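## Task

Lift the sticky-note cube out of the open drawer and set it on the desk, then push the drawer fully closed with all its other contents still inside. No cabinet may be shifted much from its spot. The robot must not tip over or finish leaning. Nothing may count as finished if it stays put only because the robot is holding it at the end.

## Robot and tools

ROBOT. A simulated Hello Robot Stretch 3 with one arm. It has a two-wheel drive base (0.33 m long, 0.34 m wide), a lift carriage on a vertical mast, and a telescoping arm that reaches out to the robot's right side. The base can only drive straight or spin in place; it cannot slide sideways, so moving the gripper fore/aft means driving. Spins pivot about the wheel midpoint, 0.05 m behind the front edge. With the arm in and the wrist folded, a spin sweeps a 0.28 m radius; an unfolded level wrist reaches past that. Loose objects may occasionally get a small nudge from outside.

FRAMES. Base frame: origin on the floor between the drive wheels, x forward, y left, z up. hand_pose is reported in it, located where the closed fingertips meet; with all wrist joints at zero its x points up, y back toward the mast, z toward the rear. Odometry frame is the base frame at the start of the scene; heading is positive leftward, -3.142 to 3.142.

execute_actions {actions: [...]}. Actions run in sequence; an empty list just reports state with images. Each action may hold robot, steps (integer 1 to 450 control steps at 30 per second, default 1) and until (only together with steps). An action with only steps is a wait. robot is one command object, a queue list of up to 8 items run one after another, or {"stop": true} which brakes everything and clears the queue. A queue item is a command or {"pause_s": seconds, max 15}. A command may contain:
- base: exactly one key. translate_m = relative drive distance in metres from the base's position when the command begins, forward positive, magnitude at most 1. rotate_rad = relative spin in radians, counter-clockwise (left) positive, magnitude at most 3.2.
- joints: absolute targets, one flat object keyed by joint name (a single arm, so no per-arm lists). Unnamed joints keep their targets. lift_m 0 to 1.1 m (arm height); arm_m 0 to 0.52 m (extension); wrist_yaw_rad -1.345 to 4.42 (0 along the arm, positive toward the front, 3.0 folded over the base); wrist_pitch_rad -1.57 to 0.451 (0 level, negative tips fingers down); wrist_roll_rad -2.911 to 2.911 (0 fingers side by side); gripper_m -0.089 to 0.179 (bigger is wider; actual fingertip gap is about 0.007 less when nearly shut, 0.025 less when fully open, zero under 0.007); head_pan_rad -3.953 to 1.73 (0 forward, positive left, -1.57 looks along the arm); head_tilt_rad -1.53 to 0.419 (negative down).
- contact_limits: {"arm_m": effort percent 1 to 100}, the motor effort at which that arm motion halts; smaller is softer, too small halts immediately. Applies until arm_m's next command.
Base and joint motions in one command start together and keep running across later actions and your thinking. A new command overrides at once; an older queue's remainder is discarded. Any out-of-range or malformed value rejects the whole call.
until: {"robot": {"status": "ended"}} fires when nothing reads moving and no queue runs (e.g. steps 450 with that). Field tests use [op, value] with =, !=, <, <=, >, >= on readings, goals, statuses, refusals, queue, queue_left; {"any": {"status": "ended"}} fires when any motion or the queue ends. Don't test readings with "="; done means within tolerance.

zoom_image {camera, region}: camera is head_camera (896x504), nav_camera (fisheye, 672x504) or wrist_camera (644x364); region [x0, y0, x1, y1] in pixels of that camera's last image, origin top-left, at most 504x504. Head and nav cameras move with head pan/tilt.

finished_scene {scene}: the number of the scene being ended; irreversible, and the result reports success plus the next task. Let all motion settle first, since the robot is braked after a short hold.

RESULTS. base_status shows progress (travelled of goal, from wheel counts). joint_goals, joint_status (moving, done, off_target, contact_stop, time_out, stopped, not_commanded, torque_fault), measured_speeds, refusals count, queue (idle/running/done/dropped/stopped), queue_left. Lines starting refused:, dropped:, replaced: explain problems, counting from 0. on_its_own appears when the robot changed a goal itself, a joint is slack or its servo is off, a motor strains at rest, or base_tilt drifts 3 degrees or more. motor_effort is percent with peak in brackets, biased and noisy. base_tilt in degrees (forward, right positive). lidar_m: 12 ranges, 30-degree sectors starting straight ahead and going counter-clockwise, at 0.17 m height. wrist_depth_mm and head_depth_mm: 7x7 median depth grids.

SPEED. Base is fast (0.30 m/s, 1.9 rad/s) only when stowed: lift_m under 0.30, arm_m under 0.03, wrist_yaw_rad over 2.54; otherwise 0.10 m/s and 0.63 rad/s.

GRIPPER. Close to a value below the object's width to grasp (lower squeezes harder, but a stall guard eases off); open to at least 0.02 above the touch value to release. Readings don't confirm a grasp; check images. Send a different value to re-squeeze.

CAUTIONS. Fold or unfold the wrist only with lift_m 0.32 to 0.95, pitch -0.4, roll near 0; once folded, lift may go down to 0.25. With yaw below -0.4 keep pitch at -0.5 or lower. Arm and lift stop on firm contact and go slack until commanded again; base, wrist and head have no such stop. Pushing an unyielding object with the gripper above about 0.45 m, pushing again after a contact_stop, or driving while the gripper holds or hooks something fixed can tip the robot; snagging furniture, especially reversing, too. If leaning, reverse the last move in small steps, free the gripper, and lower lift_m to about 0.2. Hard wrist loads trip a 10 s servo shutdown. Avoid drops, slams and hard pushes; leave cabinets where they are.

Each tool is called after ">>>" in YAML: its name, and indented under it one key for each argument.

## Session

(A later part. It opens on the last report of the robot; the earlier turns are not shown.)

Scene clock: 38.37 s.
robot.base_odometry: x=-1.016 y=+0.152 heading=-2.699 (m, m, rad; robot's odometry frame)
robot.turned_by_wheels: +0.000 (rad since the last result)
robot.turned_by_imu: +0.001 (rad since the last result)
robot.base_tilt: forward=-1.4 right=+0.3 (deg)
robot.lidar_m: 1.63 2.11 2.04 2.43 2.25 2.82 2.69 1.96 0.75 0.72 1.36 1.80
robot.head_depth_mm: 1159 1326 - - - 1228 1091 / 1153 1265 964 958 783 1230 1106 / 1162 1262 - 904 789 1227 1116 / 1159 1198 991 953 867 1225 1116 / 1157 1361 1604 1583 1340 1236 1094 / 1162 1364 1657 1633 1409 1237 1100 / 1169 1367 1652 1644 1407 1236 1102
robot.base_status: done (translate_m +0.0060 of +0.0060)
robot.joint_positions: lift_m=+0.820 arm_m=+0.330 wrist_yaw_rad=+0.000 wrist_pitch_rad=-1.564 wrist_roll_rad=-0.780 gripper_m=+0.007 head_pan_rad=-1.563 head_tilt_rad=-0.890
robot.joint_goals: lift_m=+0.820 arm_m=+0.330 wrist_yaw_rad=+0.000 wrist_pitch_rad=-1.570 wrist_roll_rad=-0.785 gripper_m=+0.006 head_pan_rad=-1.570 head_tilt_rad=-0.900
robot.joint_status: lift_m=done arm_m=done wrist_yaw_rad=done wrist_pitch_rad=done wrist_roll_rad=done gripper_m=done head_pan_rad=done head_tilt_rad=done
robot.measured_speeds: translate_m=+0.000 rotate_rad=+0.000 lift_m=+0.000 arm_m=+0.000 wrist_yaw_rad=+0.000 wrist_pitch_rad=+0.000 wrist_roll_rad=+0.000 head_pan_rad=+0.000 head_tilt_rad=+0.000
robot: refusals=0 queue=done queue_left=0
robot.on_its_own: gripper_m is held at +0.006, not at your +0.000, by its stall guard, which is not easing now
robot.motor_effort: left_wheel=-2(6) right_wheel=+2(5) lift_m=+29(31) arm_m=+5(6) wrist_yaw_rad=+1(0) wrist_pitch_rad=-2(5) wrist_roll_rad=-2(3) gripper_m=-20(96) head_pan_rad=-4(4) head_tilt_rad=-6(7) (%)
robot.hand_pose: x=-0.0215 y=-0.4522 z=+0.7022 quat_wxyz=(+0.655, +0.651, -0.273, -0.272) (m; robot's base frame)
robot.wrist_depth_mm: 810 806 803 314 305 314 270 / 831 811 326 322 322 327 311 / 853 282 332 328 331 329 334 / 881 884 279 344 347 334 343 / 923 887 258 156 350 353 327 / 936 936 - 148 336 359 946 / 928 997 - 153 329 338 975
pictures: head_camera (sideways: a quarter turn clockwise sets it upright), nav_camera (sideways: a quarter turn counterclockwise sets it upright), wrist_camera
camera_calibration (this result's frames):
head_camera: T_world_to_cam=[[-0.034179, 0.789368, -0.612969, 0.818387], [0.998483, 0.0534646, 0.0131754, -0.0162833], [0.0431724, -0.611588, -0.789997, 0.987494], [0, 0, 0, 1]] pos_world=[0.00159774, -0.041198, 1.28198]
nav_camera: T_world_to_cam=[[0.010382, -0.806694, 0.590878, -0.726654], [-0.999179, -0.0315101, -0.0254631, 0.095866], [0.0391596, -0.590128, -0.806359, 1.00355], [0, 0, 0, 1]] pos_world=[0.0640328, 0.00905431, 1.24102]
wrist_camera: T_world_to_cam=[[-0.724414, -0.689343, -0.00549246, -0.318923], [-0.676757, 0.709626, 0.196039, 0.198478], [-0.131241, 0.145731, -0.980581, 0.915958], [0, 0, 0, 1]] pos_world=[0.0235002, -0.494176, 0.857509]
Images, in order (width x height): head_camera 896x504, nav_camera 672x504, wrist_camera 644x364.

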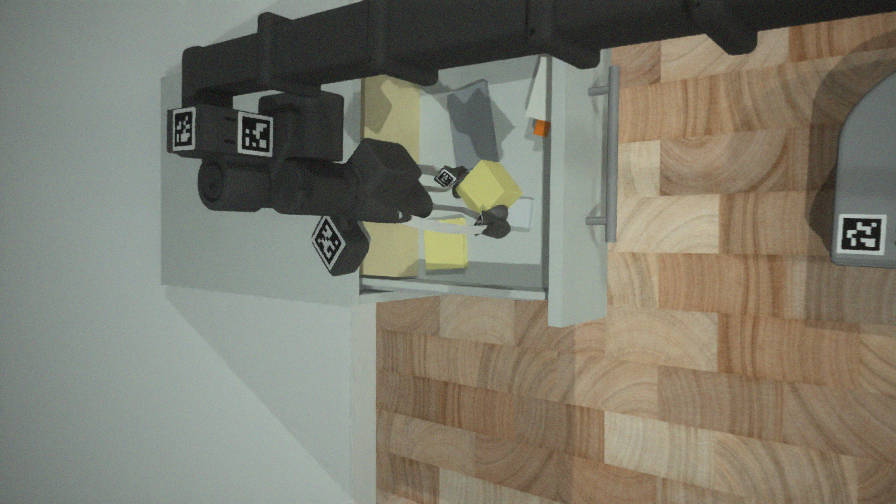

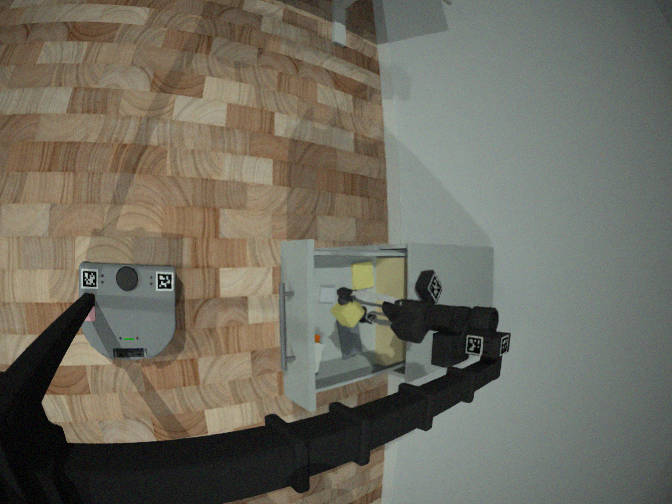

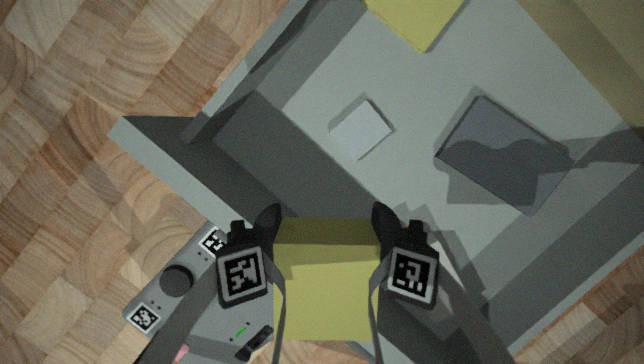

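Held. Leg at 1.63 (previously placed at 0.83 from it).

>>> execute_actions:
  actions:
    - {"robot":[{"base":{"translate_m":0.8},"joints":{"arm_m":0.05,"lift_m":1.0,"head_tilt_rad":-0.8}},{"base":{"rotate_rad":1.57}}],"steps":450,"until":{"robot":{"status":"ended"}}}

Scene clock: 50.90 s.
robot.base_odometry: x=-1.739 y=-0.191 heading=-1.129 (m, m, rad; robot's odometry frame)
robot.turned_by_wheels: +1.570 (rad since the last result)
robot.turned_by_imu: +1.603 (rad since the last result)
robot.base_tilt: forward=-1.6 right=+0.3 (deg)
robot.lidar_m: 1.90 2.44 2.68 3.48 1.01 0.98 1.28 1.22 1.26 1.26 0.86 1.65
robot.head_depth_mm: 1055 - - - - 1258 1109 / 1066 1193 - - - 1211 1118 / 1073 1201 - - - 364 1076 / 1071 1183 960 795 1408 1271 1094 / 1077 1190 965 796 1431 1270 1114 / 1082 1182 963 778 1430 1263 1114 / 1075 1222 961 780 1480 1263 1115
robot.base_status: done (rotate_rad +1.5699 of +1.5700)
robot.joint_positions: lift_m=+1.000 arm_m=+0.050 wrist_yaw_rad=+0.000 wrist_pitch_rad=-1.565 wrist_roll_rad=-0.782 gripper_m=+0.007 head_pan_rad=-1.563 head_tilt_rad=-0.803
robot.joint_goals: lift_m=+1.000 arm_m=+0.050 wrist_yaw_rad=+0.000 wrist_pitch_rad=-1.570 wrist_roll_rad=-0.785 gripper_m=+0.006 head_pan_rad=-1.570 head_tilt_rad=-0.800
robot.joint_status: lift_m=done arm_m=done wrist_yaw_rad=done wrist_pitch_rad=done wrist_roll_rad=done gripper_m=done head_pan_rad=done head_tilt_rad=done
robot.measured_speeds: translate_m=+0.000 rotate_rad=+0.000 lift_m=+0.000 arm_m=+0.000 wrist_yaw_rad=+0.000 wrist_pitch_rad=+0.000 wrist_roll_rad=+0.000 head_pan_rad=+0.000 head_tilt_rad=+0.000
robot: refusals=0 queue=done queue_left=0
robot.on_its_own: gripper_m is held at +0.006, not at your +0.000, by its stall guard, which is not easing now
robot.motor_effort: left_wheel=-2(9) right_wheel=+3(7) lift_m=+28(29) arm_m=-6(4) wrist_yaw_rad=+0(0) wrist_pitch_rad=-2(3) wrist_roll_rad=-2(2) gripper_m=-19(19) head_pan_rad=-5(5) head_tilt_rad=+2(17) (%)
robot.hand_pose: x=-0.0215 y=-0.1730 z=+0.8822 quat_wxyz=(+0.655, +0.651, -0.272, -0.271) (m; robot's base frame)
robot.wrist_depth_mm: 960 981 951 991 970 968 990 / - 995 - 973 - - - / - - - - - - - / - - - - - - - / - - - 155 - - - / - - - 148 - - - / - - - 153 - - -
pictures: head_camera (sideways: a quarter turn clockwise sets it upright), nav_camera (sideways: a quarter turn counterclockwise sets it upright), wrist_camera
camera_calibration (this result's frames):
head_camera: T_world_to_cam=[[-0.0337634, 0.733735, -0.678597, 0.903897], [0.998476, 0.0544262, 0.00916957, -0.0110693], [0.0436614, -0.677253, -0.734454, 0.915265], [0, 0, 0, 1]] pos_world=[0.00160929, -0.0427529, 1.2857]
nav_camera: T_world_to_cam=[[0.00998004, -0.752898, 0.658062, -0.814188], [-0.999163, -0.0336096, -0.0233001, 0.0930525], [0.0396598, -0.657279, -0.752603, 0.933647], [0, 0, 0, 1]] pos_world=[0.0640721, 0.00379344, 1.24062]
wrist_camera: T_world_to_cam=[[-0.723055, -0.690766, -0.00582531, -0.12538], [-0.678151, 0.708195, 0.196397, -0.0355436], [-0.131539, 0.145956, -0.980507, 1.05175], [0, 0, 0, 1]] pos_world=[0.023585, -0.214946, 1.0375]
Images, in order (width x height): head_camera 896x504, nav_camera 672x504, wrist_camera 644x364.

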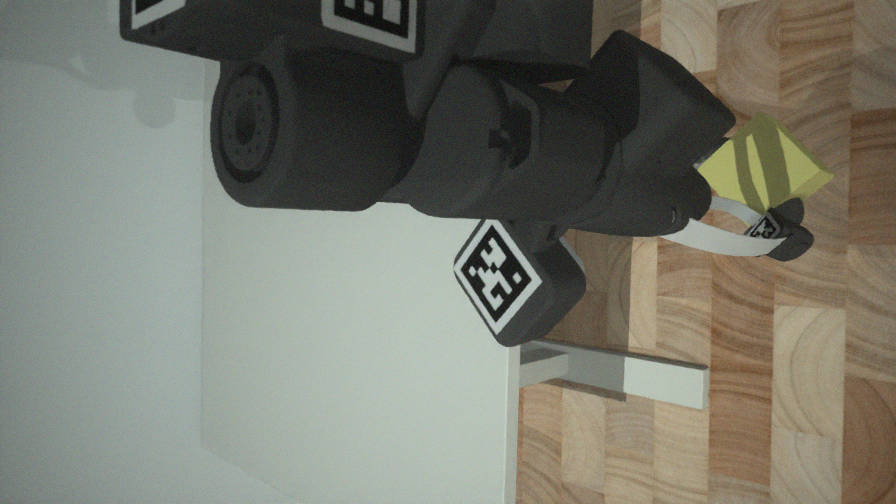

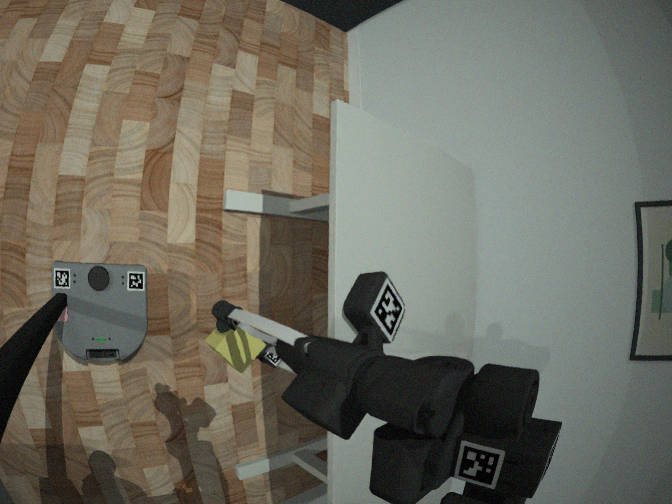

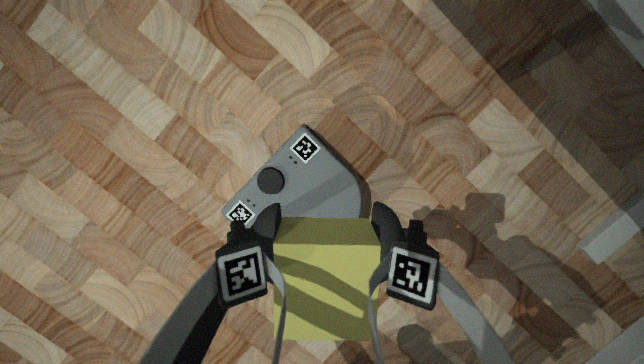

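>>> execute_actions:
  actions:
    - {"robot":{"joints":{"arm_m":0.5,"lift_m":0.92}},"steps":450,"until":{"robot":{"status":"ended"}}}

Scene clock: 55.37 s.
robot.base_odometry: x=-1.739 y=-0.191 heading=-1.129 (m, m, rad; robot's odometry frame)
robot.turned_by_wheels: +0.000 (rad since the last result)
robot.turned_by_imu: +0.001 (rad since the last result)
robot.base_tilt: forward=-1.6 right=+0.2 (deg)
robot.lidar_m: 1.90 2.45 2.70 3.47 1.02 0.98 1.29 1.21 1.26 1.25 0.86 1.65
robot.head_depth_mm: 1049 - 919 749 1433 1264 1104 / 1026 1189 955 770 1435 1259 1111 / 1033 - 925 751 1440 1261 1115 / 1077 1183 961 769 1433 1261 1112 / 1081 1193 959 775 1443 1273 1114 / 1073 1183 963 780 1423 1261 1114 / 1084 1220 966 780 1472 1270 1121
robot.base_status: done (rotate_rad +1.5699 of +1.5700)
robot.joint_positions: lift_m=+0.920 arm_m=+0.500 wrist_yaw_rad=+0.000 wrist_pitch_rad=-1.565 wrist_roll_rad=-0.782 gripper_m=+0.007 head_pan_rad=-1.563 head_tilt_rad=-0.803
robot.joint_goals: lift_m=+0.920 arm_m=+0.500 wrist_yaw_rad=+0.000 wrist_pitch_rad=-1.570 wrist_roll_rad=-0.785 gripper_m=+0.006 head_pan_rad=-1.570 head_tilt_rad=-0.800
robot.joint_status: lift_m=done arm_m=done wrist_yaw_rad=done wrist_pitch_rad=done wrist_roll_rad=done gripper_m=done head_pan_rad=done head_tilt_rad=done
robot.measured_speeds: translate_m=+0.000 rotate_rad=+0.000 lift_m=+0.000 arm_m=+0.000 wrist_yaw_rad=+0.000 wrist_pitch_rad=+0.000 wrist_roll_rad=+0.000 head_pan_rad=+0.000 head_tilt_rad=+0.000
robot: refusals=0 queue=done queue_left=0
robot.on_its_own: gripper_m is held at +0.006, not at your +0.000, by its stall guard, which is not easing now
robot.motor_effort: left_wheel=-2(2) right_wheel=+3(2) lift_m=+23(30) arm_m=+5(2) wrist_yaw_rad=+0(1) wrist_pitch_rad=-2(2) wrist_roll_rad=-1(2) gripper_m=-20(19) head_pan_rad=-4(6) head_tilt_rad=+2(2) (%)
robot.hand_pose: x=-0.0215 y=-0.6220 z=+0.8024 quat_wxyz=(+0.655, +0.651, -0.272, -0.271) (m; robot's base frame)
robot.wrist_depth_mm: 221 222 222 221 222 222 222 / 229 228 228 228 228 228 228 / 234 236 235 234 235 235 234 / 241 243 240 243 242 243 241 / - 251 249 155 250 251 251 / - - 256 147 262 257 259 / - - 269 153 266 268 267
pictures: head_camera (sideways: a quarter turn clockwise sets it upright), nav_camera (sideways: a quarter turn counterclockwise sets it upright), wrist_camera
camera_calibration (this result's frames):
head_camera: T_world_to_cam=[[-0.0337631, 0.733726, -0.678606, 0.903909], [0.998476, 0.0544259, 0.009169, -0.0110686], [0.0436613, -0.677262, -0.734446, 0.915254], [0, 0, 0, 1]] pos_world=[0.00160928, -0.0427531, 1.2857]
nav_camera: T_world_to_cam=[[0.00997971, -0.75289, 0.658071, -0.8142], [-0.999163, -0.0336095, -0.0232998, 0.0930521], [0.0396596, -0.657288, -0.752595, 0.933636], [0, 0, 0, 1]] pos_world=[0.0640721, 0.00379267, 1.24062]
wrist_camera: T_world_to_cam=[[-0.72305, -0.69077, -0.00591162, -0.435968], [-0.678156, 0.708165, 0.196485, 0.298044], [-0.13154, 0.146078, -0.980489, 1.03917], [0, 0, 0, 1]] pos_world=[0.0235852, -0.664017, 0.957754]
Images, in order (width x height): head_camera 896x504, nav_camera 672x504, wrist_camera 644x364.

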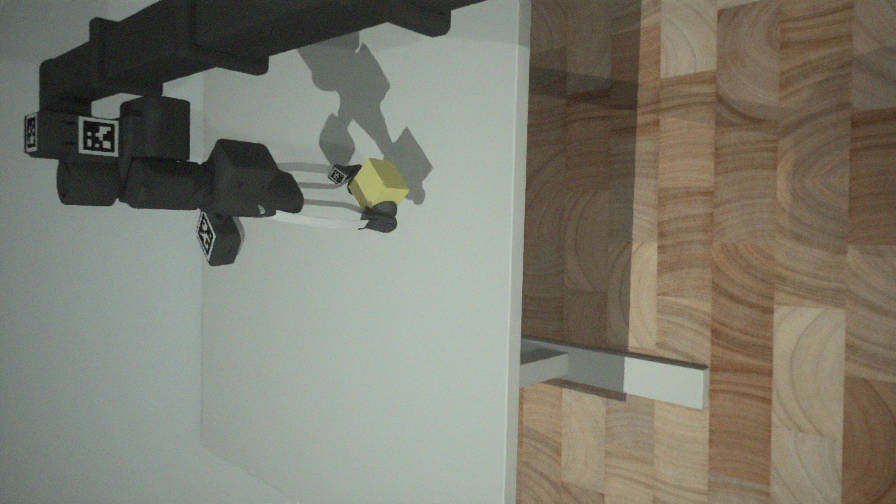

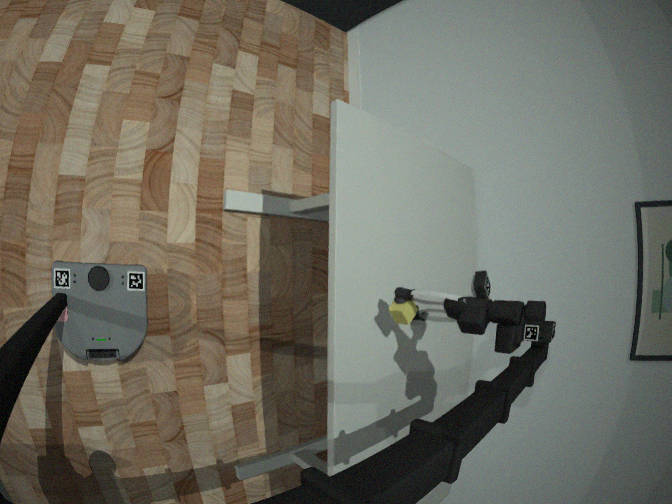

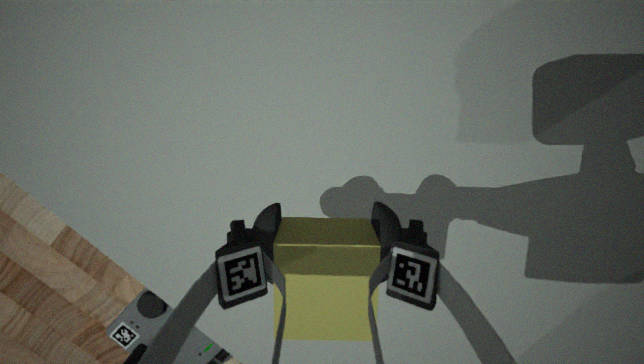

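>>> execute_actions:
  actions:
    - {"robot":[{"joints":{"lift_m":0.863}},{"joints":{"gripper_m":0.1}},{"joints":{"lift_m":0.93}},{"joints":{"arm_m":0.0,"wrist_roll_rad":0,"gripper_m":0.0}},{"base":{"rotate_rad":-1.57},"joints":{"lift_m":0.68,"head_pan_rad":0}}],"steps":450,"until":{"robot":{"status":"ended"}}}

>>> execute_actions:
  actions:
    - {"robot":[{"base":{"translate_m":-0.87},"joints":{"head_pan_rad":-1.57,"wrist_pitch_rad":-0.9}}],"steps":450,"until":{"robot":{"status":"ended"}}}

Scene clock: 67.67 s.
robot.base_odometry: x=-1.739 y=-0.191 heading=-2.699 (m, m, rad; robot's odometry frame)
robot.turned_by_wheels: -1.570 (rad since the last result)
robot.turned_by_imu: -1.599 (rad since the last result)
robot.base_tilt: forward=-1.5 right=+0.2 (deg)
robot.lidar_m: 1.26 0.86 1.65 1.87 2.44 2.68 3.48 1.02 0.98 1.28 1.21 1.26
robot.head_depth_mm: 1064 1176 953 770 1439 1258 1108 / 1066 1172 952 770 1446 1269 1108 / 1071 1180 959 765 1427 1262 1109 / 1070 1182 960 778 1440 1266 1113 / 1065 1183 960 777 1441 1270 1117 / 1065 1175 965 780 1406 1245 1116 / 1067 1204 967 779 1442 1272 1121
robot.base_status: done (rotate_rad -1.5699 of -1.5700)
robot.joint_positions: lift_m=+0.680 arm_m=+0.002 wrist_yaw_rad=+0.000 wrist_pitch_rad=-1.566 wrist_roll_rad=-0.004 gripper_m=+0.000 head_pan_rad=-0.007 head_tilt_rad=-0.803
robot.joint_goals: lift_m=+0.680 arm_m=+0.000 wrist_yaw_rad=+0.000 wrist_pitch_rad=-1.570 wrist_roll_rad=+0.000 gripper_m=+0.000 head_pan_rad=+0.000 head_tilt_rad=-0.800
robot.joint_status: lift_m=done arm_m=done wrist_yaw_rad=done wrist_pitch_rad=done wrist_roll_rad=done gripper_m=done head_pan_rad=done head_tilt_rad=done
robot.measured_speeds: translate_m=+0.000 rotate_rad=+0.000 lift_m=+0.000 arm_m=+0.000 wrist_yaw_rad=+0.000 wrist_pitch_rad=+0.000 wrist_roll_rad=+0.000 head_pan_rad=+0.000 head_tilt_rad=+0.000
robot: refusals=0 queue=done queue_left=0
robot.motor_effort: left_wheel=+2(7) right_wheel=-3(7) lift_m=+23(28) arm_m=-6(5) wrist_yaw_rad=+1(0) wrist_pitch_rad=-2(2) wrist_roll_rad=+2(3) gripper_m=-3(80) head_pan_rad=+5(62) head_tilt_rad=+2(2) (%)
robot.hand_pose: x=-0.0216 y=-0.1242 z=+0.5625 quat_wxyz=(+0.502, +0.500, -0.500, -0.498) (m; robot's base frame)
robot.wrist_depth_mm: 672 692 676 692 687 667 672 / 697 711 694 706 698 682 699 / 734 718 711 711 718 704 705 / 752 752 740 - - 728 732 / 764 768 757 - - 764 770 / 802 782 806 - 788 766 786 / 774 800 823 833 814 795 785
pictures: head_camera (sideways: a quarter turn clockwise sets it upright), nav_camera (sideways: a quarter turn counterclockwise sets it upright), wrist_camera
camera_calibration (this result's frames):
head_camera: T_world_to_cam=[[-0.734103, -0.0230145, -0.678648, 0.908236], [-0.0397982, 0.999166, 0.0091663, -0.00473156], [0.677871, 0.033738, -0.734407, 0.911335], [0, 0, 0, 1]] pos_world=[0.0487837, -0.00511637, 1.28571]
nav_camera: T_world_to_cam=[[0.752917, -0.00104694, 0.658114, -0.818788], [0.0189748, -0.999548, -0.0232983, 0.0868395], [0.657842, 0.0300292, -0.752557, 0.929816], [0, 0, 0, 1]] pos_world=[0.00316025, 0.0580214, 1.24062]
wrist_camera: T_world_to_cam=[[-0.999834, 0.0156407, -0.0093289, -0.00992466], [0.0135178, 0.980642, 0.195342, 0.0420612], [0.0122036, 0.195184, -0.980691, 0.740473], [0, 0, 0, 1]] pos_world=[-0.019528, -0.18562, 0.717866]
Images, in order (width x height): head_camera 896x504, nav_camera 672x504, wrist_camera 644x364.

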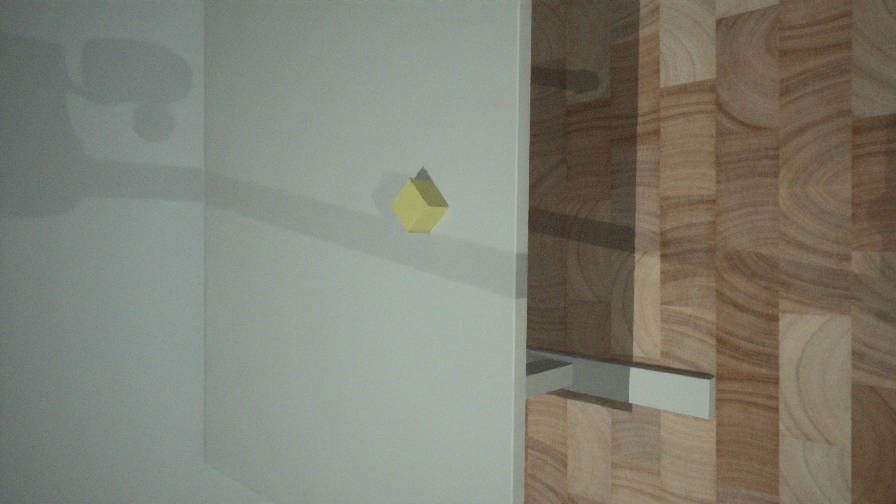

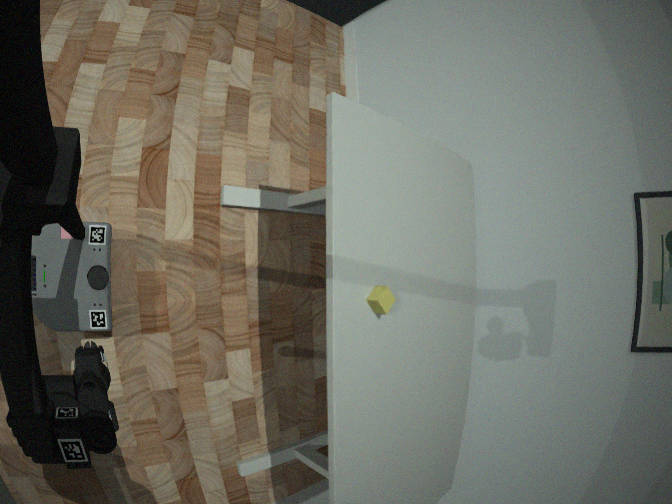

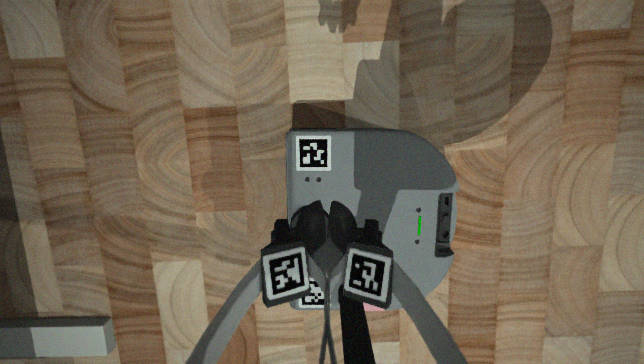

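Scene clock: 77.70 s.
robot.base_odometry: x=-0.953 y=+0.182 heading=-2.699 (m, m, rad; robot's odometry frame)
robot.turned_by_wheels: +0.000 (rad since the last result)
robot.turned_by_imu: -0.001 (rad since the last result)
robot.base_tilt: forward=-1.7 right=+0.3 (deg)
robot.lidar_m: 1.70 2.18 2.08 2.42 2.02 2.75 2.62 1.97 0.76 0.72 0.74 1.80
robot.head_depth_mm: 1123 1296 1526 1707 1461 1262 - / 1123 1299 1110 974 870 1236 - / 1132 1269 1082 976 875 769 - / 1133 1275 1087 975 877 1203 1116 / 1131 1304 1128 981 868 1246 1118 / 1135 1314 1544 1713 1478 1269 1111 / 1140 1309 1552 1736 1480 1264 1124
robot.base_status: done (translate_m -0.8700 of -0.8700)
robot.joint_positions: lift_m=+0.680 arm_m=+0.002 wrist_yaw_rad=+0.000 wrist_pitch_rad=-0.913 wrist_roll_rad=-0.004 gripper_m=+0.000 head_pan_rad=-1.563 head_tilt_rad=-0.803
robot.joint_goals: lift_m=+0.680 arm_m=+0.000 wrist_yaw_rad=+0.000 wrist_pitch_rad=-0.900 wrist_roll_rad=+0.000 gripper_m=+0.000 head_pan_rad=-1.570 head_tilt_rad=-0.800
robot.joint_status: lift_m=done arm_m=done wrist_yaw_rad=done wrist_pitch_rad=done wrist_roll_rad=done gripper_m=done head_pan_rad=done head_tilt_rad=done
robot.measured_speeds: translate_m=+0.000 rotate_rad=+0.000 lift_m=+0.000 arm_m=+0.000 wrist_yaw_rad=+0.000 wrist_pitch_rad=+0.000 wrist_roll_rad=+0.000 head_pan_rad=+0.000 head_tilt_rad=+0.000
robot: refusals=0 queue=done queue_left=0
robot.motor_effort: left_wheel=+2(3) right_wheel=-2(8) lift_m=+23(23) arm_m=-5(5) wrist_yaw_rad=+0(0) wrist_pitch_rad=+4(4) wrist_roll_rad=+2(2) gripper_m=-3(3) head_pan_rad=-5(61) head_tilt_rad=+2(2) (%)
robot.hand_pose: x=-0.0216 y=-0.2846 z=+0.6013 quat_wxyz=(+0.636, +0.312, -0.633, -0.312) (m; robot's base frame)
robot.wrist_depth_mm: - 298 353 359 353 275 198 / 201 203 207 206 208 213 213 / 267 251 243 246 246 263 912 / 869 847 859 845 859 847 856 / 797 808 803 - 784 802 799 / 746 760 740 711 750 736 724 / 701 694 691 695 693 689 692
pictures: head_camera (sideways: a quarter turn clockwise sets it upright), nav_camera (sideways: a quarter turn counterclockwise sets it upright), wrist_camera
camera_calibration (this result's frames):
head_camera: T_world_to_cam=[[-0.0341085, 0.733637, -0.678685, 0.904014], [0.99845, 0.0548978, 0.00916393, -0.0110618], [0.0439813, -0.67732, -0.734373, 0.915157], [0, 0, 0, 1]] pos_world=[0.00162945, -0.0427569, 1.28571]
nav_camera: T_world_to_cam=[[0.0103342, -0.752814, 0.658152, -0.814308], [-0.999147, -0.0340832, -0.0232969, 0.0930483], [0.0399702, -0.65735, -0.752524, 0.933542], [0, 0, 0, 1]] pos_world=[0.0640703, 0.00381341, 1.24062]
wrist_camera: T_world_to_cam=[[-0.999842, 0.0063199, -0.0165942, -0.00534612], [0.0129828, 0.897736, -0.440343, 0.550389], [0.0121142, -0.44049, -0.897676, 0.579032], [0, 0, 0, 1]] pos_world=[-0.0195054, -0.239013, 0.762054]
Images, in order (width x height): head_camera 896x504, nav_camera 672x504, wrist_camera 644x364.

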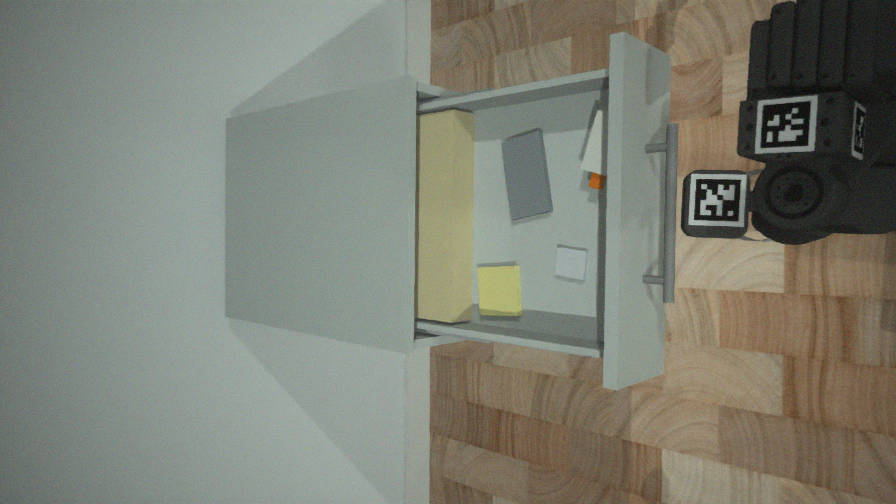

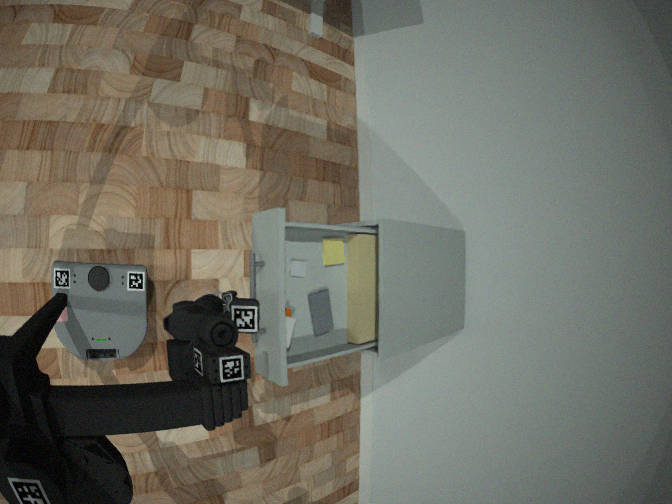

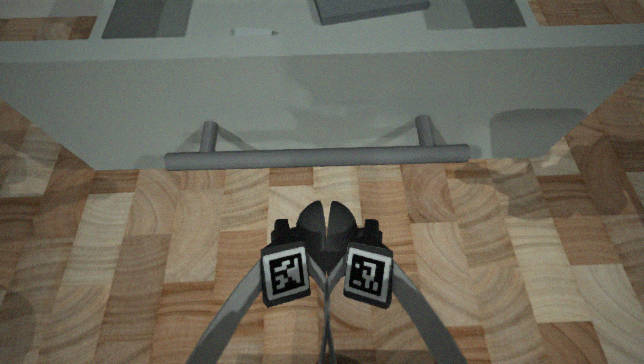

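>>> execute_actions:
  actions:
    - {"robot":[{"joints":{"wrist_pitch_rad":-0.55}},{"joints":{"lift_m":0.622}},{"joints":{"arm_m":0.32},"contact_limits":{"arm_m":25}}],"steps":450,"until":{"robot":{"status":"ended"}}}

Scene clock: 83.50 s.
robot.base_odometry: x=-0.953 y=+0.182 heading=-2.698 (m, m, rad; robot's odometry frame)
robot.turned_by_wheels: +0.000 (rad since the last result)
robot.turned_by_imu: +0.001 (rad since the last result)
robot.base_tilt: forward=-1.6 right=+0.3 (deg)
robot.lidar_m: 1.71 2.18 2.08 2.42 2.01 2.76 2.62 1.97 0.76 0.72 0.75 1.80
robot.head_depth_mm: 1127 1292 1530 1714 1460 1261 1119 / 1125 1295 1114 930 - 1265 1107 / 1126 1271 1082 936 1325 1267 1112 / 1134 1274 1086 952 1278 1274 1114 / 1131 1302 1125 958 1378 1270 1115 / 1137 1313 1544 1722 1478 1276 1114 / 1141 1315 1554 1732 1469 1274 1118
robot.base_status: done (translate_m -0.8700 of -0.8700)
robot.joint_positions: lift_m=+0.622 arm_m=+0.319 wrist_yaw_rad=+0.006 wrist_pitch_rad=-0.575 wrist_roll_rad=-0.004 gripper_m=+0.000 head_pan_rad=-1.563 head_tilt_rad=-0.803
robot.joint_goals: lift_m=+0.622 arm_m=+0.320 wrist_yaw_rad=+0.000 wrist_pitch_rad=-0.550 wrist_roll_rad=+0.000 gripper_m=+0.000 head_pan_rad=-1.570 head_tilt_rad=-0.800
robot.joint_status: lift_m=done arm_m=done wrist_yaw_rad=done wrist_pitch_rad=done wrist_roll_rad=done gripper_m=done head_pan_rad=done head_tilt_rad=done
robot.measured_speeds: translate_m=+0.000 rotate_rad=+0.000 lift_m=+0.000 arm_m=+0.000 wrist_yaw_rad=+0.000 wrist_pitch_rad=+0.000 wrist_roll_rad=+0.000 head_pan_rad=+0.000 head_tilt_rad=+0.000
robot: refusals=0 queue=done queue_left=0
robot.motor_effort: left_wheel=+3(3) right_wheel=-4(5) lift_m=+22(25) arm_m=+7(12) wrist_yaw_rad=-7(7) wrist_pitch_rad=+8(11) wrist_roll_rad=+2(2) gripper_m=-4(3) head_pan_rad=-5(5) head_tilt_rad=+2(2) (%)
robot.contact_limits: arm_m 25 (drawing in: default 25, maximum 41; extending or still: default 34, maximum 55)
robot.hand_pose: x=-0.0204 y=-0.6664 z=+0.6013 quat_wxyz=(+0.680, +0.203, -0.676, -0.198) (m; robot's base frame)
robot.wrist_depth_mm: 685 269 267 267 262 260 730 / 203 202 200 200 198 197 196 / 237 289 349 344 347 191 220 / 166 168 169 170 170 170 168 / 190 191 194 - 197 199 200 / 238 215 217 179 182 234 784 / 714 676 412 386 401 687 715
pictures: head_camera (sideways: a quarter turn clockwise sets it upright), nav_camera (sideways: a quarter turn counterclockwise sets it upright), wrist_camera
camera_calibration (this result's frames):
head_camera: T_world_to_cam=[[-0.0339605, 0.733438, -0.678907, 0.904303], [0.998461, 0.0547013, 0.00914968, -0.0110433], [0.0438478, -0.677552, -0.734167, 0.914891], [0, 0, 0, 1]] pos_world=[0.00162096, -0.042761, 1.28572]
nav_camera: T_world_to_cam=[[0.0101824, -0.752616, 0.658381, -0.814605], [-0.999154, -0.0338909, -0.023289, 0.093038], [0.0398408, -0.657587, -0.752325, 0.933284], [0, 0, 0, 1]] pos_world=[0.0640712, 0.00378325, 1.24062]
wrist_camera: T_world_to_cam=[[-0.999828, -0.00561868, -0.0176819, -0.00902063], [0.00867695, 0.70078, -0.713325, 0.925913], [0.016399, -0.713356, -0.70061, 0.110607], [0, 0, 0, 1]] pos_world=[-0.018867, -0.57001, 0.73781]
Images, in order (width x height): head_camera 896x504, nav_camera 672x504, wrist_camera 644x364.

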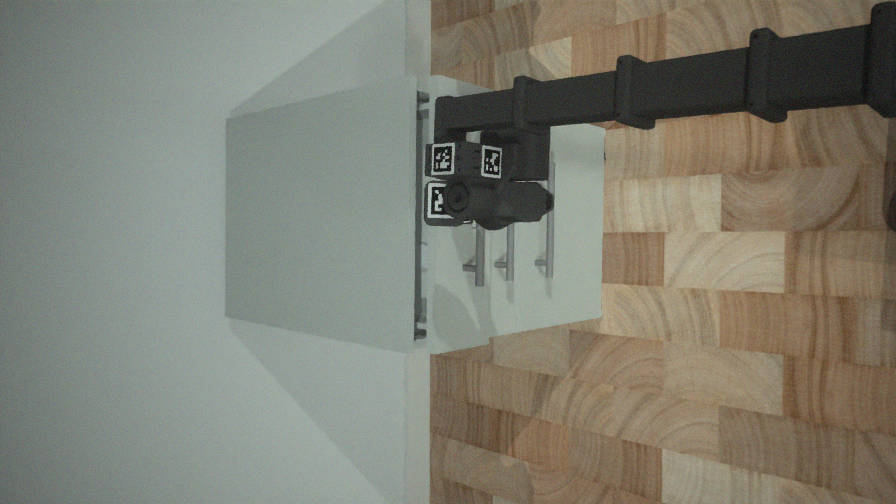

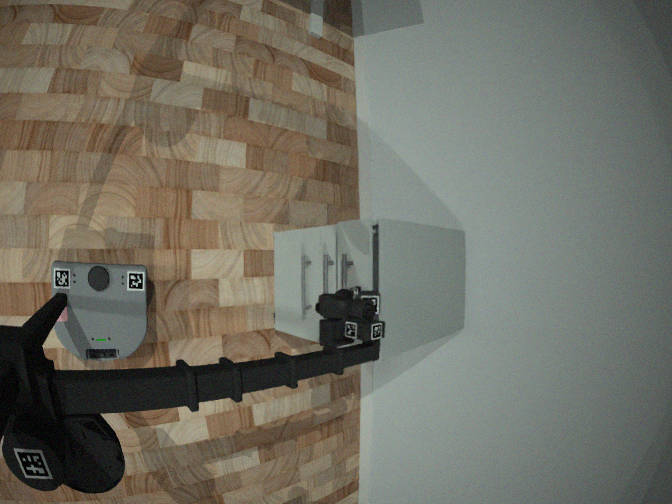

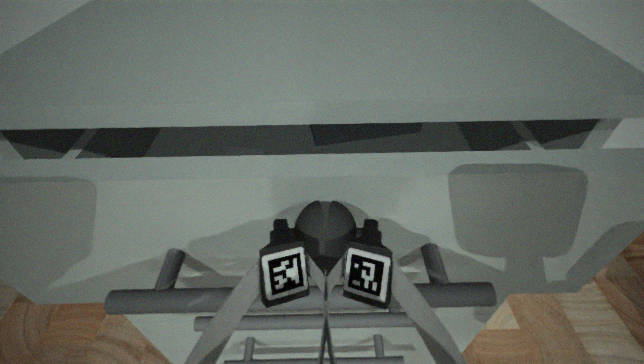

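>>> execute_actions:
  actions:
    - {"robot":{"joints":{"arm_m":0.385},"contact_limits":{"arm_m":18}},"steps":150,"until":{"robot":{"status":"ended"}}}
    - {"robot":[{"joints":{"arm_m":0.35}},{"joints":{"lift_m":0.64}},{"joints":{"arm_m":0.2}}],"steps":200,"until":{"robot":{"status":"ended"}}}

Scene clock: 88.57 s.
robot.base_odometry: x=-0.953 y=+0.182 heading=-2.699 (m, m, rad; robot's odometry frame)
robot.turned_by_wheels: +0.000 (rad since the last result)
robot.turned_by_imu: +0.000 (rad since the last result)
robot.base_tilt: forward=-1.6 right=+0.3 (deg)
robot.lidar_m: 1.71 2.18 2.08 2.43 2.02 2.75 2.62 1.97 0.76 0.73 0.75 1.80
robot.head_depth_mm: 1134 1304 1516 1704 1469 1284 - / 1128 1300 1114 997 - 1240 1108 / 1128 1279 1081 985 - 1262 1115 / 1134 1269 1085 1005 1282 1267 1111 / 1134 1306 1128 1038 1373 1273 1121 / 1128 1308 1545 1726 1483 1263 1115 / 1137 1313 1543 1725 1479 1288 1110
robot.base_status: done (translate_m -0.8700 of -0.8700)
robot.joint_positions: lift_m=+0.640 arm_m=+0.200 wrist_yaw_rad=+0.001 wrist_pitch_rad=-0.567 wrist_roll_rad=-0.004 gripper_m=+0.000 head_pan_rad=-1.563 head_tilt_rad=-0.803
robot.joint_goals: lift_m=+0.640 arm_m=+0.200 wrist_yaw_rad=+0.000 wrist_pitch_rad=-0.550 wrist_roll_rad=+0.000 gripper_m=+0.000 head_pan_rad=-1.570 head_tilt_rad=-0.800
robot.joint_status: lift_m=done arm_m=done wrist_yaw_rad=done wrist_pitch_rad=done wrist_roll_rad=done gripper_m=done head_pan_rad=done head_tilt_rad=done
robot.measured_speeds: translate_m=+0.000 rotate_rad=+0.000 lift_m=+0.000 arm_m=+0.000 wrist_yaw_rad=+0.000 wrist_pitch_rad=+0.000 wrist_roll_rad=+0.000 head_pan_rad=+0.000 head_tilt_rad=+0.000
robot: refusals=0 queue=done queue_left=0
robot.motor_effort: left_wheel=+2(4) right_wheel=+0(6) lift_m=+28(29) arm_m=-6(22) wrist_yaw_rad=-2(7) wrist_pitch_rad=+6(26) wrist_roll_rad=+2(2) gripper_m=-3(3) head_pan_rad=-5(5) head_tilt_rad=+2(2) (%)
robot.hand_pose: x=-0.0212 y=-0.5486 z=+0.6206 quat_wxyz=(+0.681, +0.199, -0.677, -0.197) (m; robot's base frame)
robot.wrist_depth_mm: 805 331 332 328 326 322 858 / 921 296 300 298 304 313 - / - 339 329 331 336 - - / - 415 392 392 393 - - / 969 934 449 - 459 903 955 / 852 859 559 624 627 847 839 / 738 752 703 692 727 741 743
pictures: head_camera (sideways: a quarter turn clockwise sets it upright), nav_camera (sideways: a quarter turn counterclockwise sets it upright), wrist_camera
replaced: robot.arm_m: its motion had ended contact_stop
camera_calibration (this result's frames):
head_camera: T_world_to_cam=[[-0.033928, 0.733179, -0.679189, 0.904671], [0.998463, 0.0546633, 0.00913162, -0.0110198], [0.0438218, -0.677836, -0.733906, 0.914552], [0, 0, 0, 1]] pos_world=[0.00161923, -0.042767, 1.28574]
nav_camera: T_world_to_cam=[[0.0101492, -0.752364, 0.65867, -0.814981], [-0.999155, -0.0338583, -0.0232789, 0.093025], [0.0398157, -0.657877, -0.752072, 0.932955], [0, 0, 0, 1]] pos_world=[0.0640716, 0.00375729, 1.24062]
wrist_camera: T_world_to_cam=[[-0.999842, -0.00161319, -0.0177197, -0.00662667], [0.011613, 0.695352, -0.718575, 0.857468], [0.0134806, -0.718667, -0.695223, 0.20183], [0, 0, 0, 1]] pos_world=[-0.0193042, -0.451204, 0.756355]
Images, in order (width x height): head_camera 896x504, nav_camera 672x504, wrist_camera 644x364.

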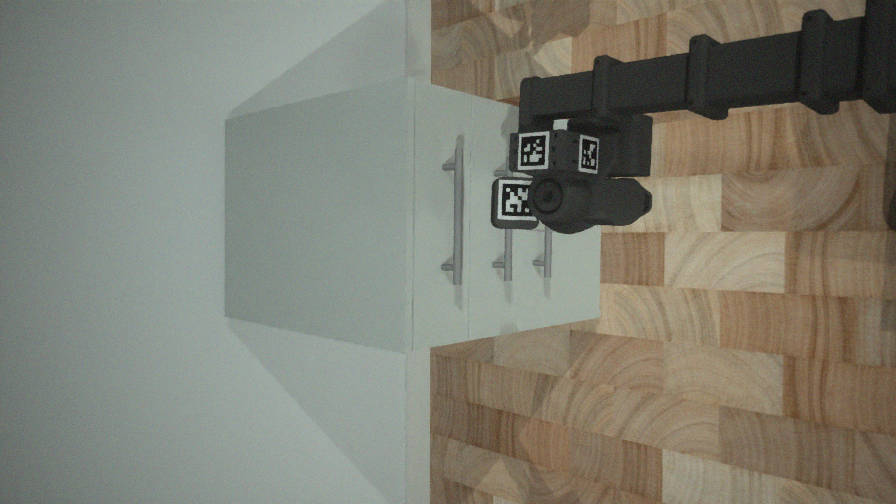

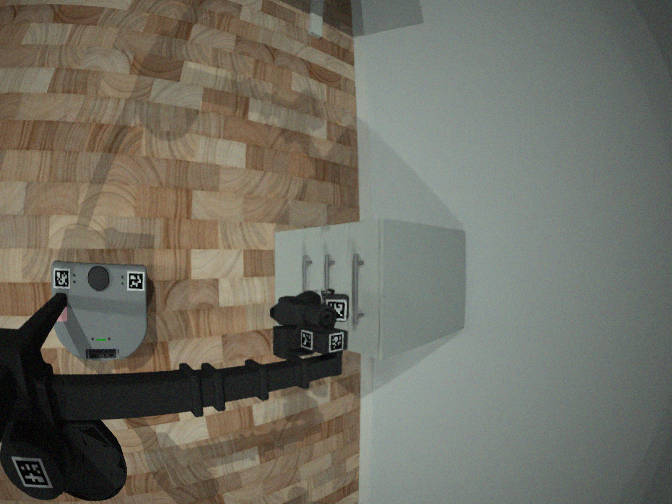

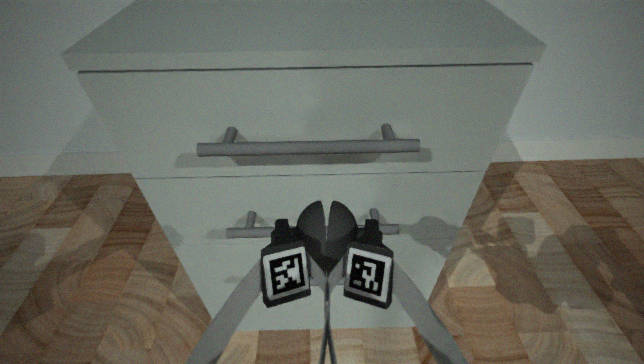

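>>> finished_scene:
  scene: 2

The scene is finished: the task was done.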